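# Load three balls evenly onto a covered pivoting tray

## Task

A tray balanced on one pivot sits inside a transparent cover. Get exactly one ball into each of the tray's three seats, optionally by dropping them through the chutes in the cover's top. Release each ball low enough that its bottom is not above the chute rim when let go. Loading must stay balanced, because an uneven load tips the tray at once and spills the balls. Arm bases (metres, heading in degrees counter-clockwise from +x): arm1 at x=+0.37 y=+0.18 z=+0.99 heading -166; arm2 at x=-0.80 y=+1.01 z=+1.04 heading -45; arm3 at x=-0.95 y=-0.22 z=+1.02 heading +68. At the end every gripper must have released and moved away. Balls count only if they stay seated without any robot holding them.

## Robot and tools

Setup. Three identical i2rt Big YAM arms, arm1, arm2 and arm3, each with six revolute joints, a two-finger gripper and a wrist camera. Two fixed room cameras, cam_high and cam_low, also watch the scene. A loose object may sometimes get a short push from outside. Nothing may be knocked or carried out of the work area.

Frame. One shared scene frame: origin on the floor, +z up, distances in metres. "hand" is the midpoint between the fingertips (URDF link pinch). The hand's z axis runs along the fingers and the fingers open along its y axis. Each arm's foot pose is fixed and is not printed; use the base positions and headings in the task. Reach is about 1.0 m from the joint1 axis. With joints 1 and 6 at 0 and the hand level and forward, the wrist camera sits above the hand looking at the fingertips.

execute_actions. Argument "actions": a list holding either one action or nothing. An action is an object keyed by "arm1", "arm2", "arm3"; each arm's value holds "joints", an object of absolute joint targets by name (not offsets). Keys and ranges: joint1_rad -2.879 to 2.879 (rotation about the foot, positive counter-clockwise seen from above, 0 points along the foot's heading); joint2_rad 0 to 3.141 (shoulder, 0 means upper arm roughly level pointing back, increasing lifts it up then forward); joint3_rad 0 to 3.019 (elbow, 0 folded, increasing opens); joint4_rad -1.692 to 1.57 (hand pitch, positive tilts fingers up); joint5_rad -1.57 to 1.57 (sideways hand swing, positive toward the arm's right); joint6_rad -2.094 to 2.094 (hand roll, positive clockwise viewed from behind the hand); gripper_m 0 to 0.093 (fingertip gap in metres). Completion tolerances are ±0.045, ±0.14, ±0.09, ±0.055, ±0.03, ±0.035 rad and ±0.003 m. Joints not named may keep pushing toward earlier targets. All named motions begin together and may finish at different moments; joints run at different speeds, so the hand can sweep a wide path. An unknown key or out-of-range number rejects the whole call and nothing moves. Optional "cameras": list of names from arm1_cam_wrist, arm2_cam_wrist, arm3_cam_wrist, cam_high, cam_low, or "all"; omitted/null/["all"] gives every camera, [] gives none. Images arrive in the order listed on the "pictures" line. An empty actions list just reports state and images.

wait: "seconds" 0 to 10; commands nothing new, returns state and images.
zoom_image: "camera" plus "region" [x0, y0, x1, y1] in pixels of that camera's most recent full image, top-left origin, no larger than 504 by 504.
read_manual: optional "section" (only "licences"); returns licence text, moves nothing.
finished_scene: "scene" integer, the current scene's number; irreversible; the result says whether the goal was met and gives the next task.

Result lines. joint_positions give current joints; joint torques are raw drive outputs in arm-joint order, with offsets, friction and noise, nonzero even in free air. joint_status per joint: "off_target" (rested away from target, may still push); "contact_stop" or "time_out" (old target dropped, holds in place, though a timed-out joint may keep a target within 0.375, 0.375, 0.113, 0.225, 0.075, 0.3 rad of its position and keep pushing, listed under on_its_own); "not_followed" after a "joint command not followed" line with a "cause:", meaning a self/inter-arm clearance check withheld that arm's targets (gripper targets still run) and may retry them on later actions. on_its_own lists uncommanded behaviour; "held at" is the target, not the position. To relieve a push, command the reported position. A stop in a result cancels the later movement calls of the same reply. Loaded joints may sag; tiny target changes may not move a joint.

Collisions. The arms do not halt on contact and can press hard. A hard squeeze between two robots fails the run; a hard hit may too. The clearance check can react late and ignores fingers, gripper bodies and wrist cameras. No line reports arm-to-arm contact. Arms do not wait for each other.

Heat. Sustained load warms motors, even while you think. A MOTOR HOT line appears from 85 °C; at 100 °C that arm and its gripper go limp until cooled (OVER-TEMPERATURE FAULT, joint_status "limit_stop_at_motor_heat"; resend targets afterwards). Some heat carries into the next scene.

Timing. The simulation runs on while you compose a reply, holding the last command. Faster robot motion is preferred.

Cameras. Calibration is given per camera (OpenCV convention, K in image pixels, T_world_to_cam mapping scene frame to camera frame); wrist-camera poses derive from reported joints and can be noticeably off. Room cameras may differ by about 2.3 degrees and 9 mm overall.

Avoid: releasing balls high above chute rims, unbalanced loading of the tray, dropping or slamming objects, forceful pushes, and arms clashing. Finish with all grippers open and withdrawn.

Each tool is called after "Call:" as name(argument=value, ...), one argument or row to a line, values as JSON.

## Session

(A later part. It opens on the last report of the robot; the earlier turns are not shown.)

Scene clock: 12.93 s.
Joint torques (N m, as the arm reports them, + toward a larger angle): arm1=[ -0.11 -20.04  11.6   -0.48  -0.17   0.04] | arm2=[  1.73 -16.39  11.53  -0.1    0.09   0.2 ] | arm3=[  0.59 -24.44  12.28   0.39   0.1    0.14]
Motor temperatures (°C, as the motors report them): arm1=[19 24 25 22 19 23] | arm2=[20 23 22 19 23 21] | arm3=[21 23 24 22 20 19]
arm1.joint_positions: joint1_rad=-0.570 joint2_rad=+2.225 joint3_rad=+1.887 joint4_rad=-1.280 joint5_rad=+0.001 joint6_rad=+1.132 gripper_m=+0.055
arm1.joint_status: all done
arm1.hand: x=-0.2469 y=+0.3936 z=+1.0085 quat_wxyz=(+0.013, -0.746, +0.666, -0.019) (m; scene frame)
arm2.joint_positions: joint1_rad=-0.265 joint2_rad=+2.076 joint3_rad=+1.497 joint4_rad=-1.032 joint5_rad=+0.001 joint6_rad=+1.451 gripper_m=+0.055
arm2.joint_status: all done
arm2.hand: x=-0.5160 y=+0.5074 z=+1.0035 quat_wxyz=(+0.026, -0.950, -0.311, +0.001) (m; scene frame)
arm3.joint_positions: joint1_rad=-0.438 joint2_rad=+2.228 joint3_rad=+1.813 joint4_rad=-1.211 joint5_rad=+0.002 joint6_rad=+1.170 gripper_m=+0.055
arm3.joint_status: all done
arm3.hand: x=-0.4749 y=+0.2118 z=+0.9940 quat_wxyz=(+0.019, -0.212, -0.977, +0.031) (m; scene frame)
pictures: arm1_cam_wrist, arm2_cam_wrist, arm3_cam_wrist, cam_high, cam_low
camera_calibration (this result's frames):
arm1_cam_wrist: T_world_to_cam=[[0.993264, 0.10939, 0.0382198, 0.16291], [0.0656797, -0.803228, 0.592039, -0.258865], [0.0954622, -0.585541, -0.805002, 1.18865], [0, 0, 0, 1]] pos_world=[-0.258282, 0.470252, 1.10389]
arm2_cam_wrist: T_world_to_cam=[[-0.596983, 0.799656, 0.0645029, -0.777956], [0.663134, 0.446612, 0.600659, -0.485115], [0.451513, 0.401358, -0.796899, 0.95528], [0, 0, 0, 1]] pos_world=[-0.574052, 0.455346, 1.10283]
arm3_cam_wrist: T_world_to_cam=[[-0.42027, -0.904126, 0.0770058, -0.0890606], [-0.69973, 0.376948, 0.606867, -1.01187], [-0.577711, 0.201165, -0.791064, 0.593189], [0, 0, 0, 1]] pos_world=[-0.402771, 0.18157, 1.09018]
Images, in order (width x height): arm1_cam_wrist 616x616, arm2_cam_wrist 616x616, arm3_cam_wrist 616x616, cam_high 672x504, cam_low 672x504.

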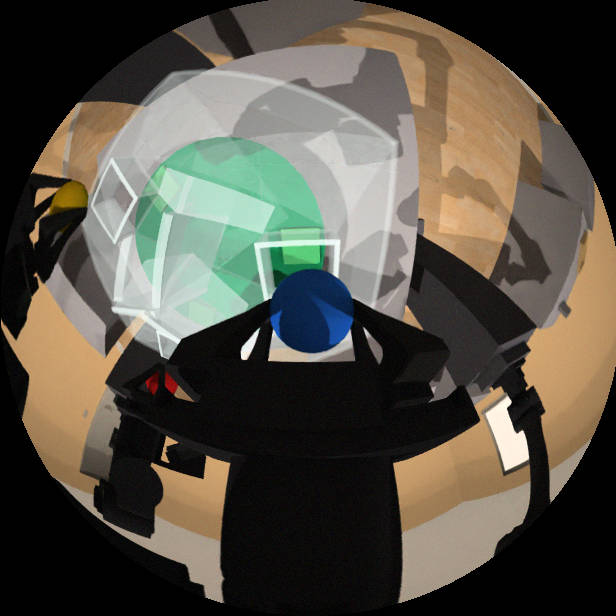

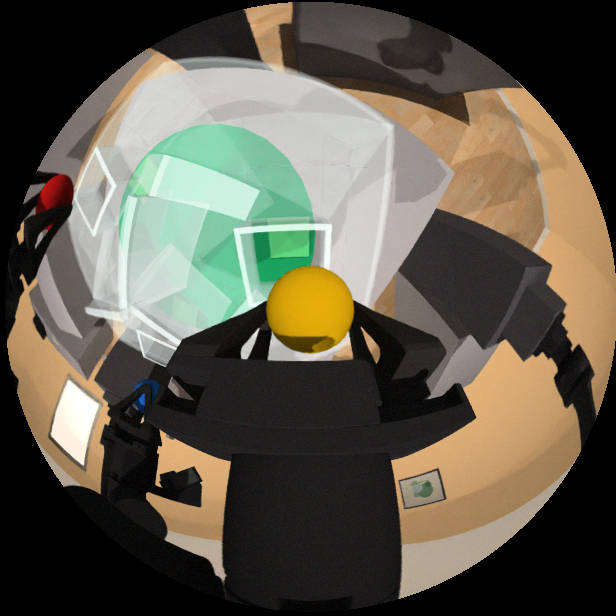

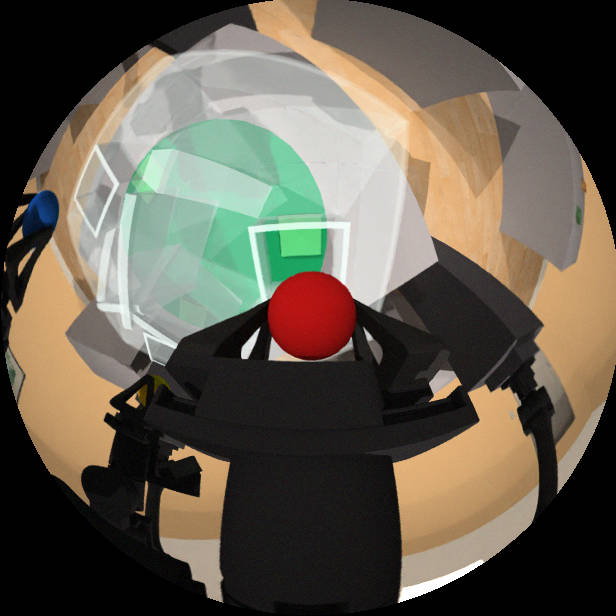

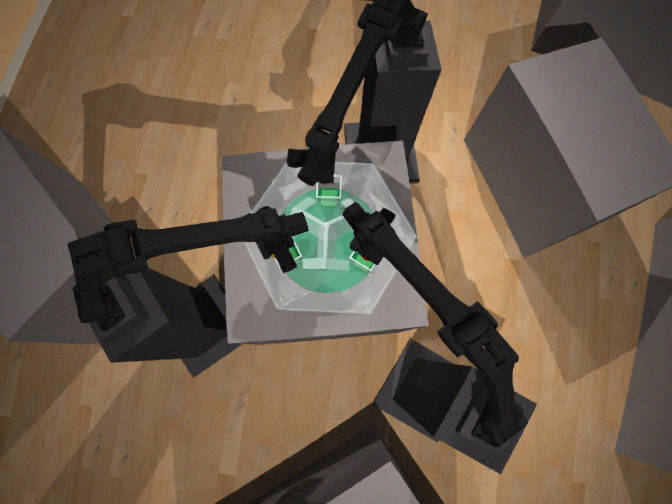

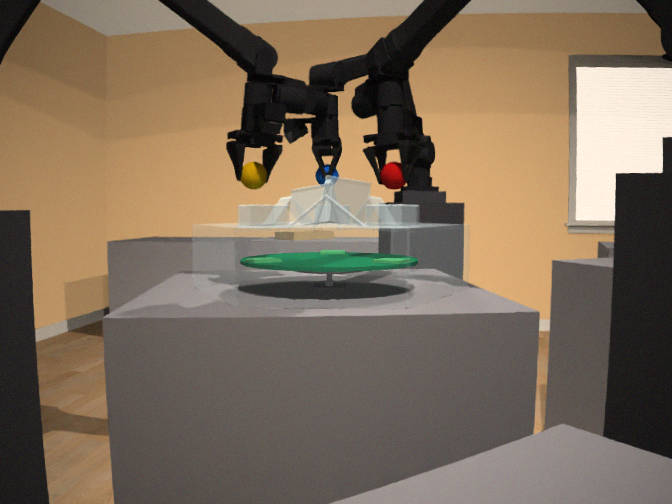

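Call:
execute_actions(
  actions=[
    {"arm1":{"joints":{"joint1_rad":-0.54,"joint2_rad":2.276,"joint4_rad":-1.223}},"arm2":{"joints":{"joint2_rad":2.134,"joint4_rad":-0.908}},"arm3":{"joints":{"joint1_rad":-0.45,"joint2_rad":2.251,"joint4_rad":-1.178}}},
  ],
  cameras=["arm1_cam_wrist","arm2_cam_wrist","arm3_cam_wrist","cam_low"],
)

Scene clock: 14.37 s.
Joint torques (N m, as the arm reports them, + toward a larger angle): arm1=[ -0.13 -19.26  10.97   0.56  -0.17   0.04] | arm2=[  1.74 -15.96  11.18   0.79   0.1    0.19] | arm3=[ -0.89 -22.37  11.93   0.68   0.1    0.14]
Motor temperatures (°C, as the motors report them): arm1=[19 24 25 22 19 23] | arm2=[20 23 22 19 23 21] | arm3=[21 23 25 22 20 19]
arm1.joint_positions: joint1_rad=-0.538 joint2_rad=+2.284 joint3_rad=+1.893 joint4_rad=-1.240 joint5_rad=+0.001 joint6_rad=+1.132 gripper_m=+0.055
arm1.joint_status: all done
arm1.hand: x=-0.2572 y=+0.3751 z=+0.9720 quat_wxyz=(+0.017, -0.756, +0.654, -0.026) (m; scene frame)
arm2.joint_positions: joint1_rad=-0.265 joint2_rad=+2.122 joint3_rad=+1.500 joint4_rad=-0.922 joint5_rad=+0.001 joint6_rad=+1.451 gripper_m=+0.055
arm2.joint_status: all done
arm2.hand: x=-0.5057 y=+0.4896 z=+0.9783 quat_wxyz=(-0.007, -0.950, -0.311, -0.005) (m; scene frame)
arm3.joint_positions: joint1_rad=-0.440 joint2_rad=+2.256 joint3_rad=+1.816 joint4_rad=-1.187 joint5_rad=+0.002 joint6_rad=+1.170 gripper_m=+0.055
arm3.joint_status: all done
arm3.hand: x=-0.4724 y=+0.2131 z=+0.9775 quat_wxyz=(+0.019, -0.213, -0.976, +0.031) (m; scene frame)
pictures: arm1_cam_wrist, arm2_cam_wrist, arm3_cam_wrist, cam_low
camera_calibration (this result's frames):
arm1_cam_wrist: T_world_to_cam=[[0.98865, 0.14123, 0.0512371, 0.150758], [0.0831147, -0.798253, 0.59656, -0.253204], [0.125152, -0.58553, -0.800931, 1.15304], [0, 0, 0, 1]] pos_world=[-0.272308, 0.45173, 1.06684]
arm2_cam_wrist: T_world_to_cam=[[-0.59756, 0.80182, -0.00242256, -0.691878], [0.643568, 0.48142, 0.595025, -0.490255], [0.478269, 0.354004, -0.803704, 0.981051], [0, 0, 0, 1]] pos_world=[-0.567133, 0.443485, 1.07851]
arm3_cam_wrist: T_world_to_cam=[[-0.421284, -0.903623, 0.0773622, -0.0864966], [-0.699136, 0.377912, 0.606952, -1.00059], [-0.577692, 0.201613, -0.790964, 0.581196], [0, 0, 0, 1]] pos_world=[-0.400235, 0.182798, 1.07371]
Images, in order (width x height): arm1_cam_wrist 616x616, arm2_cam_wrist 616x616, arm3_cam_wrist 616x616, cam_low 672x504.

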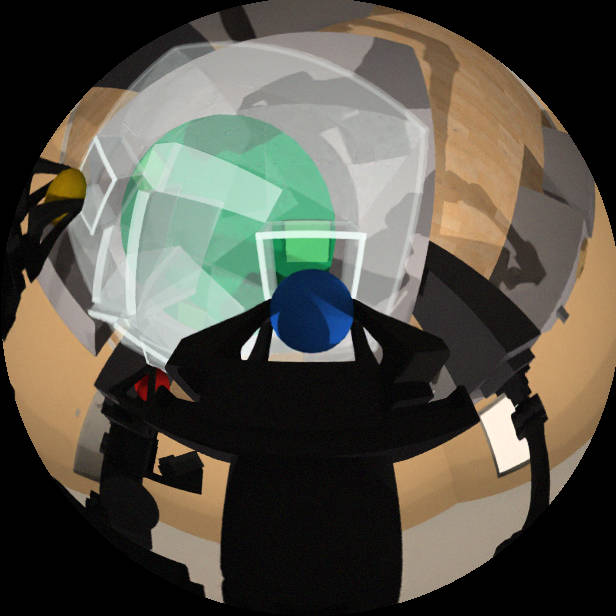

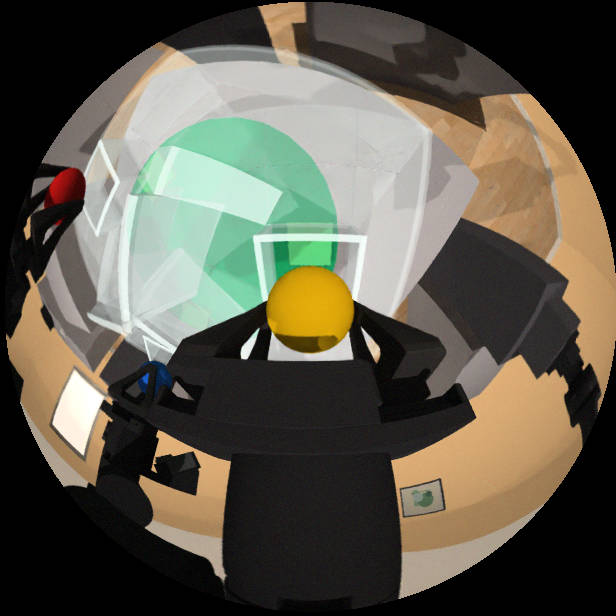

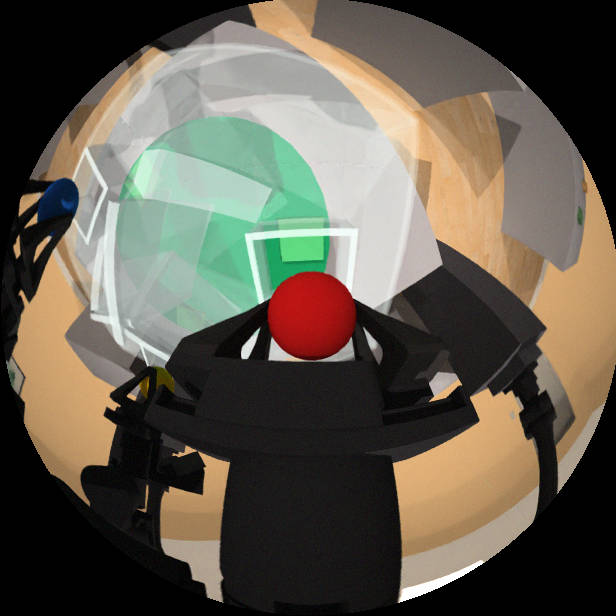

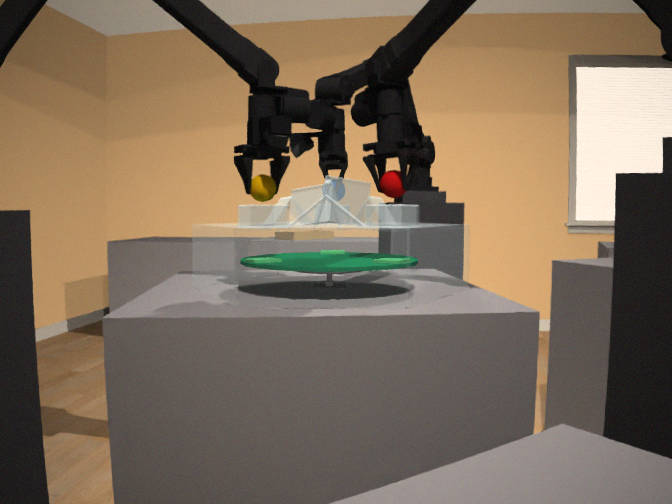

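Call:
execute_actions(
  actions=[
    {"arm1":{"joints":{"joint2_rad":2.32,"joint4_rad":-1.203}},"arm2":{"joints":{"joint2_rad":2.174,"joint4_rad":-0.879}},"arm3":{"joints":{"joint2_rad":2.292,"joint4_rad":-1.126}}},
  ],
  cameras=["arm1_cam_wrist","arm2_cam_wrist","arm3_cam_wrist","cam_low"],
)

Call:
zoom_image(
  camera="cam_low",
  region=[220, 150, 440, 250],
)

Scene clock: 15.43 s.
Joint torques (N m, as the arm reports them, + toward a larger angle): arm1=[ -0.11 -18.27  10.84   0.57  -0.18   0.04] | arm2=[  1.72 -15.95  10.78   0.72   0.1    0.19] | arm3=[ -1.01 -23.36  11.52   0.69   0.1    0.14]
Motor temperatures (°C, as the motors report them): arm1=[19 24 26 22 19 23] | arm2=[20 23 23 19 23 21] | arm3=[21 23 26 22 20 19]
arm1.joint_positions: joint1_rad=-0.538 joint2_rad=+2.324 joint3_rad=+1.893 joint4_rad=-1.220 joint5_rad=+0.001 joint6_rad=+1.132 gripper_m=+0.055
arm1.joint_status: all done
arm1.hand: x=-0.2557 y=+0.3749 z=+0.9466 quat_wxyz=(+0.021, -0.756, +0.654, -0.035) (m; scene frame)
arm2.joint_positions: joint1_rad=-0.265 joint2_rad=+2.160 joint3_rad=+1.503 joint4_rad=-0.893 joint5_rad=+0.001 joint6_rad=+1.451 gripper_m=+0.055
arm2.joint_status: all done
arm2.hand: x=-0.5051 y=+0.4888 z=+0.9575 quat_wxyz=(-0.004, -0.950, -0.311, -0.005) (m; scene frame)
arm3.joint_positions: joint1_rad=-0.440 joint2_rad=+2.302 joint3_rad=+1.819 joint4_rad=-1.136 joint5_rad=+0.002 joint6_rad=+1.170 gripper_m=+0.055
arm3.joint_status: all done
arm3.hand: x=-0.4686 y=+0.2165 z=+0.9483 quat_wxyz=(+0.017, -0.213, -0.977, +0.028) (m; scene frame)
pictures: arm1_cam_wrist, arm2_cam_wrist, arm3_cam_wrist, cam_low
camera_calibration (this result's frames):
arm1_cam_wrist: T_world_to_cam=[[0.987554, 0.141415, 0.0688425, 0.133597], [0.0718268, -0.79489, 0.602488, -0.248151], [0.139923, -0.590044, -0.795154, 1.1324], [0, 0, 0, 1]] pos_world=[-0.27256, 0.452022, 1.04074]
arm2_cam_wrist: T_world_to_cam=[[-0.597599, 0.801787, 0.0036315, -0.696674], [0.645328, 0.478288, 0.595645, -0.476094], [0.475843, 0.358301, -0.80324, 0.960552], [0, 0, 0, 1]] pos_world=[-0.566167, 0.442127, 1.05767]
arm3_cam_wrist: T_world_to_cam=[[-0.421667, -0.903992, 0.0706863, -0.0733502], [-0.702383, 0.374937, 0.605046, -0.980573], [-0.573459, 0.205479, -0.793046, 0.56274], [0, 0, 0, 1]] pos_world=[-0.396958, 0.185714, 1.04476]
Images, in order (width x height): arm1_cam_wrist 616x616, arm2_cam_wrist 616x616, arm3_cam_wrist 616x616, cam_low 672x504.

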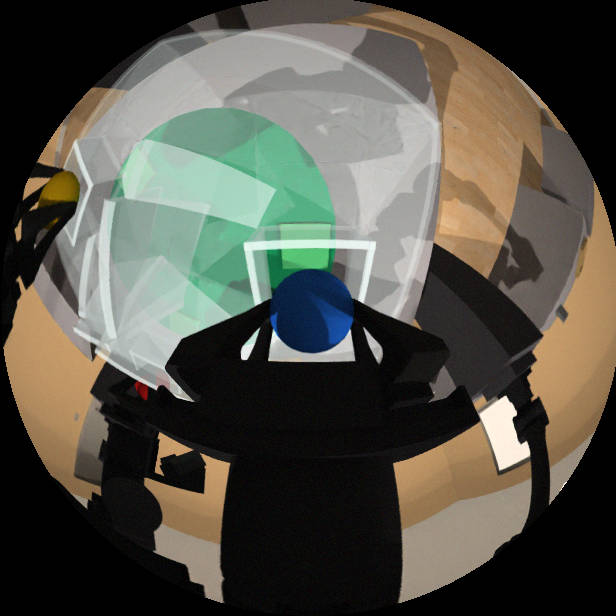

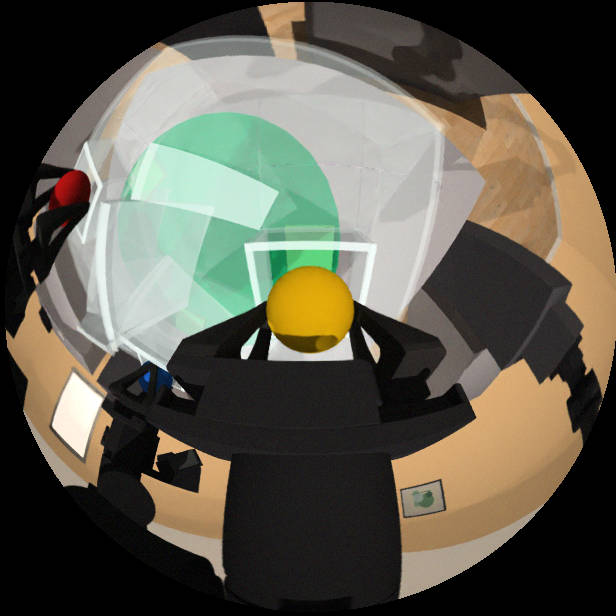

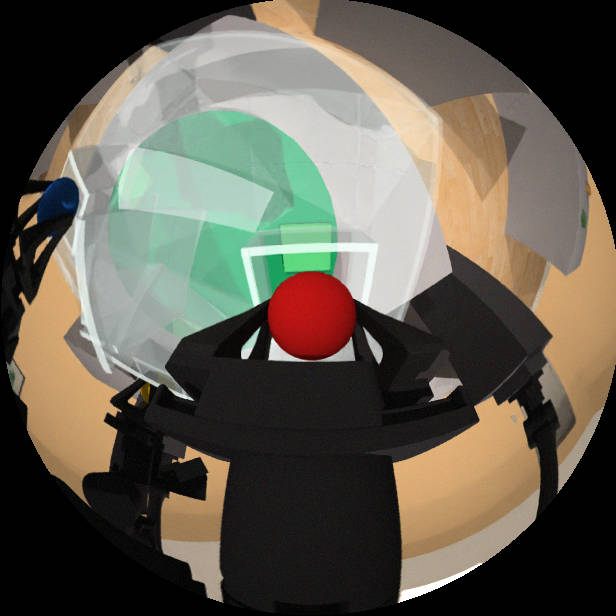

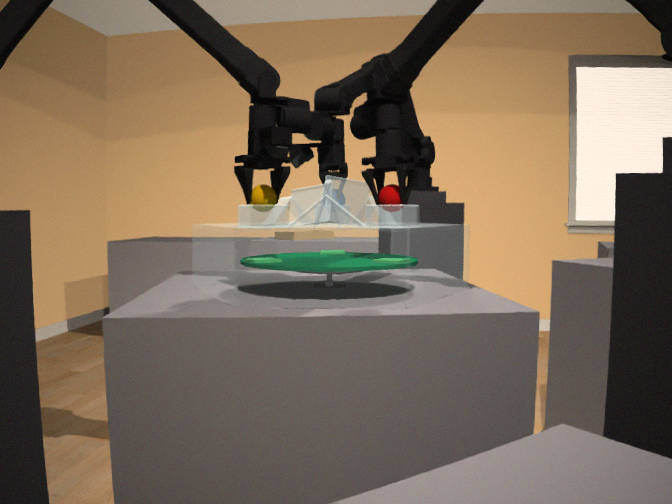

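Region (220, 150, 440, 250) of cam_low's 672x504 image, scaled by 2.291, with more detail than that image has; it fills the top 229 rows of this view, and the rest is white.

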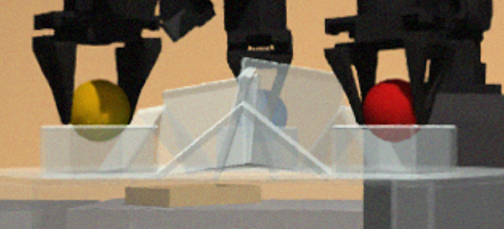

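All below the rims and centred. Release together.

Call:
execute_actions(
  actions=[
    {"arm1":{"joints":{"gripper_m":0.066}},"arm2":{"joints":{"gripper_m":0.066}},"arm3":{"joints":{"gripper_m":0.066}}},
  ],
  cameras=["cam_low"],
)

Call:
execute_actions(
  actions=[
    {"arm1":{"joints":{"joint2_rad":1.7,"joint3_rad":1.6}},"arm2":{"joints":{"joint2_rad":1.55,"joint3_rad":1.2}},"arm3":{"joints":{"joint2_rad":1.7,"joint3_rad":1.5}}},
  ],
  cameras=["cam_low","cam_high"],
)

Scene clock: 16.07 s.
Joint torques (N m, as the arm reports them, + toward a larger angle): arm1=[ -0.12 -18.68  10.72   0.56  -0.18   0.03] | arm2=[  1.73 -15.79  10.66   0.74   0.1    0.19] | arm3=[ -0.9  -23.34  11.41   0.67   0.1    0.15]
Motor temperatures (°C, as the motors report them): arm1=[19 24 26 22 19 23] | arm2=[20 23 23 19 23 21] | arm3=[21 24 26 22 20 19]
arm1.joint_positions: joint1_rad=-0.538 joint2_rad=+2.324 joint3_rad=+1.894 joint4_rad=-1.220 joint5_rad=+0.001 joint6_rad=+1.132 gripper_m=+0.066
arm1.joint_status: all done
arm1.hand: x=-0.2563 y=+0.3750 z=+0.9471 quat_wxyz=(+0.020, -0.756, +0.654, -0.034) (m; scene frame)
arm2.joint_positions: joint1_rad=-0.265 joint2_rad=+2.160 joint3_rad=+1.504 joint4_rad=-0.893 joint5_rad=+0.001 joint6_rad=+1.451 gripper_m=+0.066
arm2.joint_status: all done
arm2.hand: x=-0.5049 y=+0.4885 z=+0.9577 quat_wxyz=(-0.005, -0.950, -0.311, -0.005) (m; scene frame)
arm3.joint_positions: joint1_rad=-0.442 joint2_rad=+2.302 joint3_rad=+1.820 joint4_rad=-1.136 joint5_rad=+0.002 joint6_rad=+1.170 gripper_m=+0.066
arm3.joint_status: all done
arm3.hand: x=-0.4673 y=+0.2160 z=+0.9488 quat_wxyz=(+0.017, -0.214, -0.976, +0.027) (m; scene frame)
pictures: cam_low
Images, in order (width x height): cam_low 672x504.

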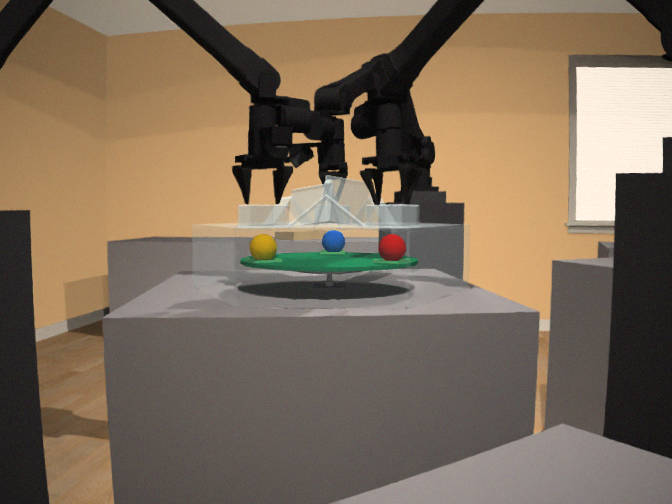

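Scene clock: 17.67 s.
Joint torques (N m, as the arm reports them, + toward a larger angle): arm1=[ -0.06 -11.2    8.53   0.96  -0.17   0.01] | arm2=[ 1.7  -9.41  8.85  1.03  0.09  0.16] | arm3=[ -0.72 -15.29   9.14   0.97   0.09   0.09]
Motor temperatures (°C, as the motors report them): arm1=[19 24 26 22 19 23] | arm2=[20 23 23 19 23 21] | arm3=[21 24 26 22 20 19]
arm1.joint_positions: joint1_rad=-0.538 joint2_rad=+1.698 joint3_rad=+1.596 joint4_rad=-1.214 joint5_rad=+0.001 joint6_rad=+1.132 gripper_m=+0.066
arm1.joint_status: all done
arm1.hand: x=-0.1813 y=+0.3502 z=+1.2113 quat_wxyz=(-0.047, -0.751, +0.648, +0.118) (m; scene frame)
arm2.joint_positions: joint1_rad=-0.265 joint2_rad=+1.527 joint3_rad=+1.205 joint4_rad=-0.886 joint5_rad=+0.001 joint6_rad=+1.451 gripper_m=+0.066
arm2.joint_status: all done
arm2.hand: x=-0.5417 y=+0.5497 z=+1.1907 quat_wxyz=(-0.171, -0.936, -0.306, -0.038) (m; scene frame)
arm3.joint_positions: joint1_rad=-0.442 joint2_rad=+1.697 joint3_rad=+1.496 joint4_rad=-1.130 joint5_rad=+0.002 joint6_rad=+1.171 gripper_m=+0.066
arm3.joint_status: all done
arm3.hand: x=-0.5256 y=+0.1636 z=+1.1887 quat_wxyz=(-0.066, -0.213, -0.971, -0.090) (m; scene frame)
pictures: cam_high, cam_low
Images, in order (width x height): cam_high 672x504, cam_low 672x504.

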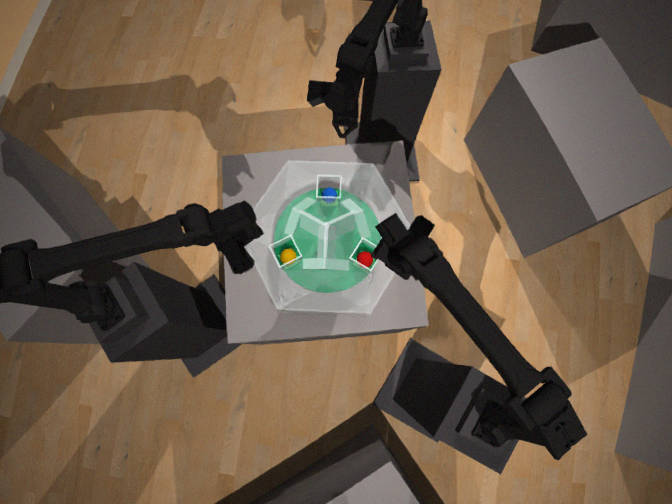

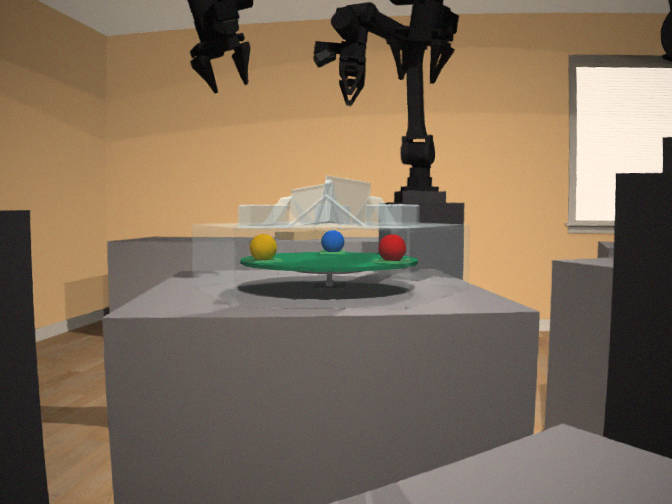

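Call:
finished_scene(
  scene=1,
)

The scene is finished: the task was done.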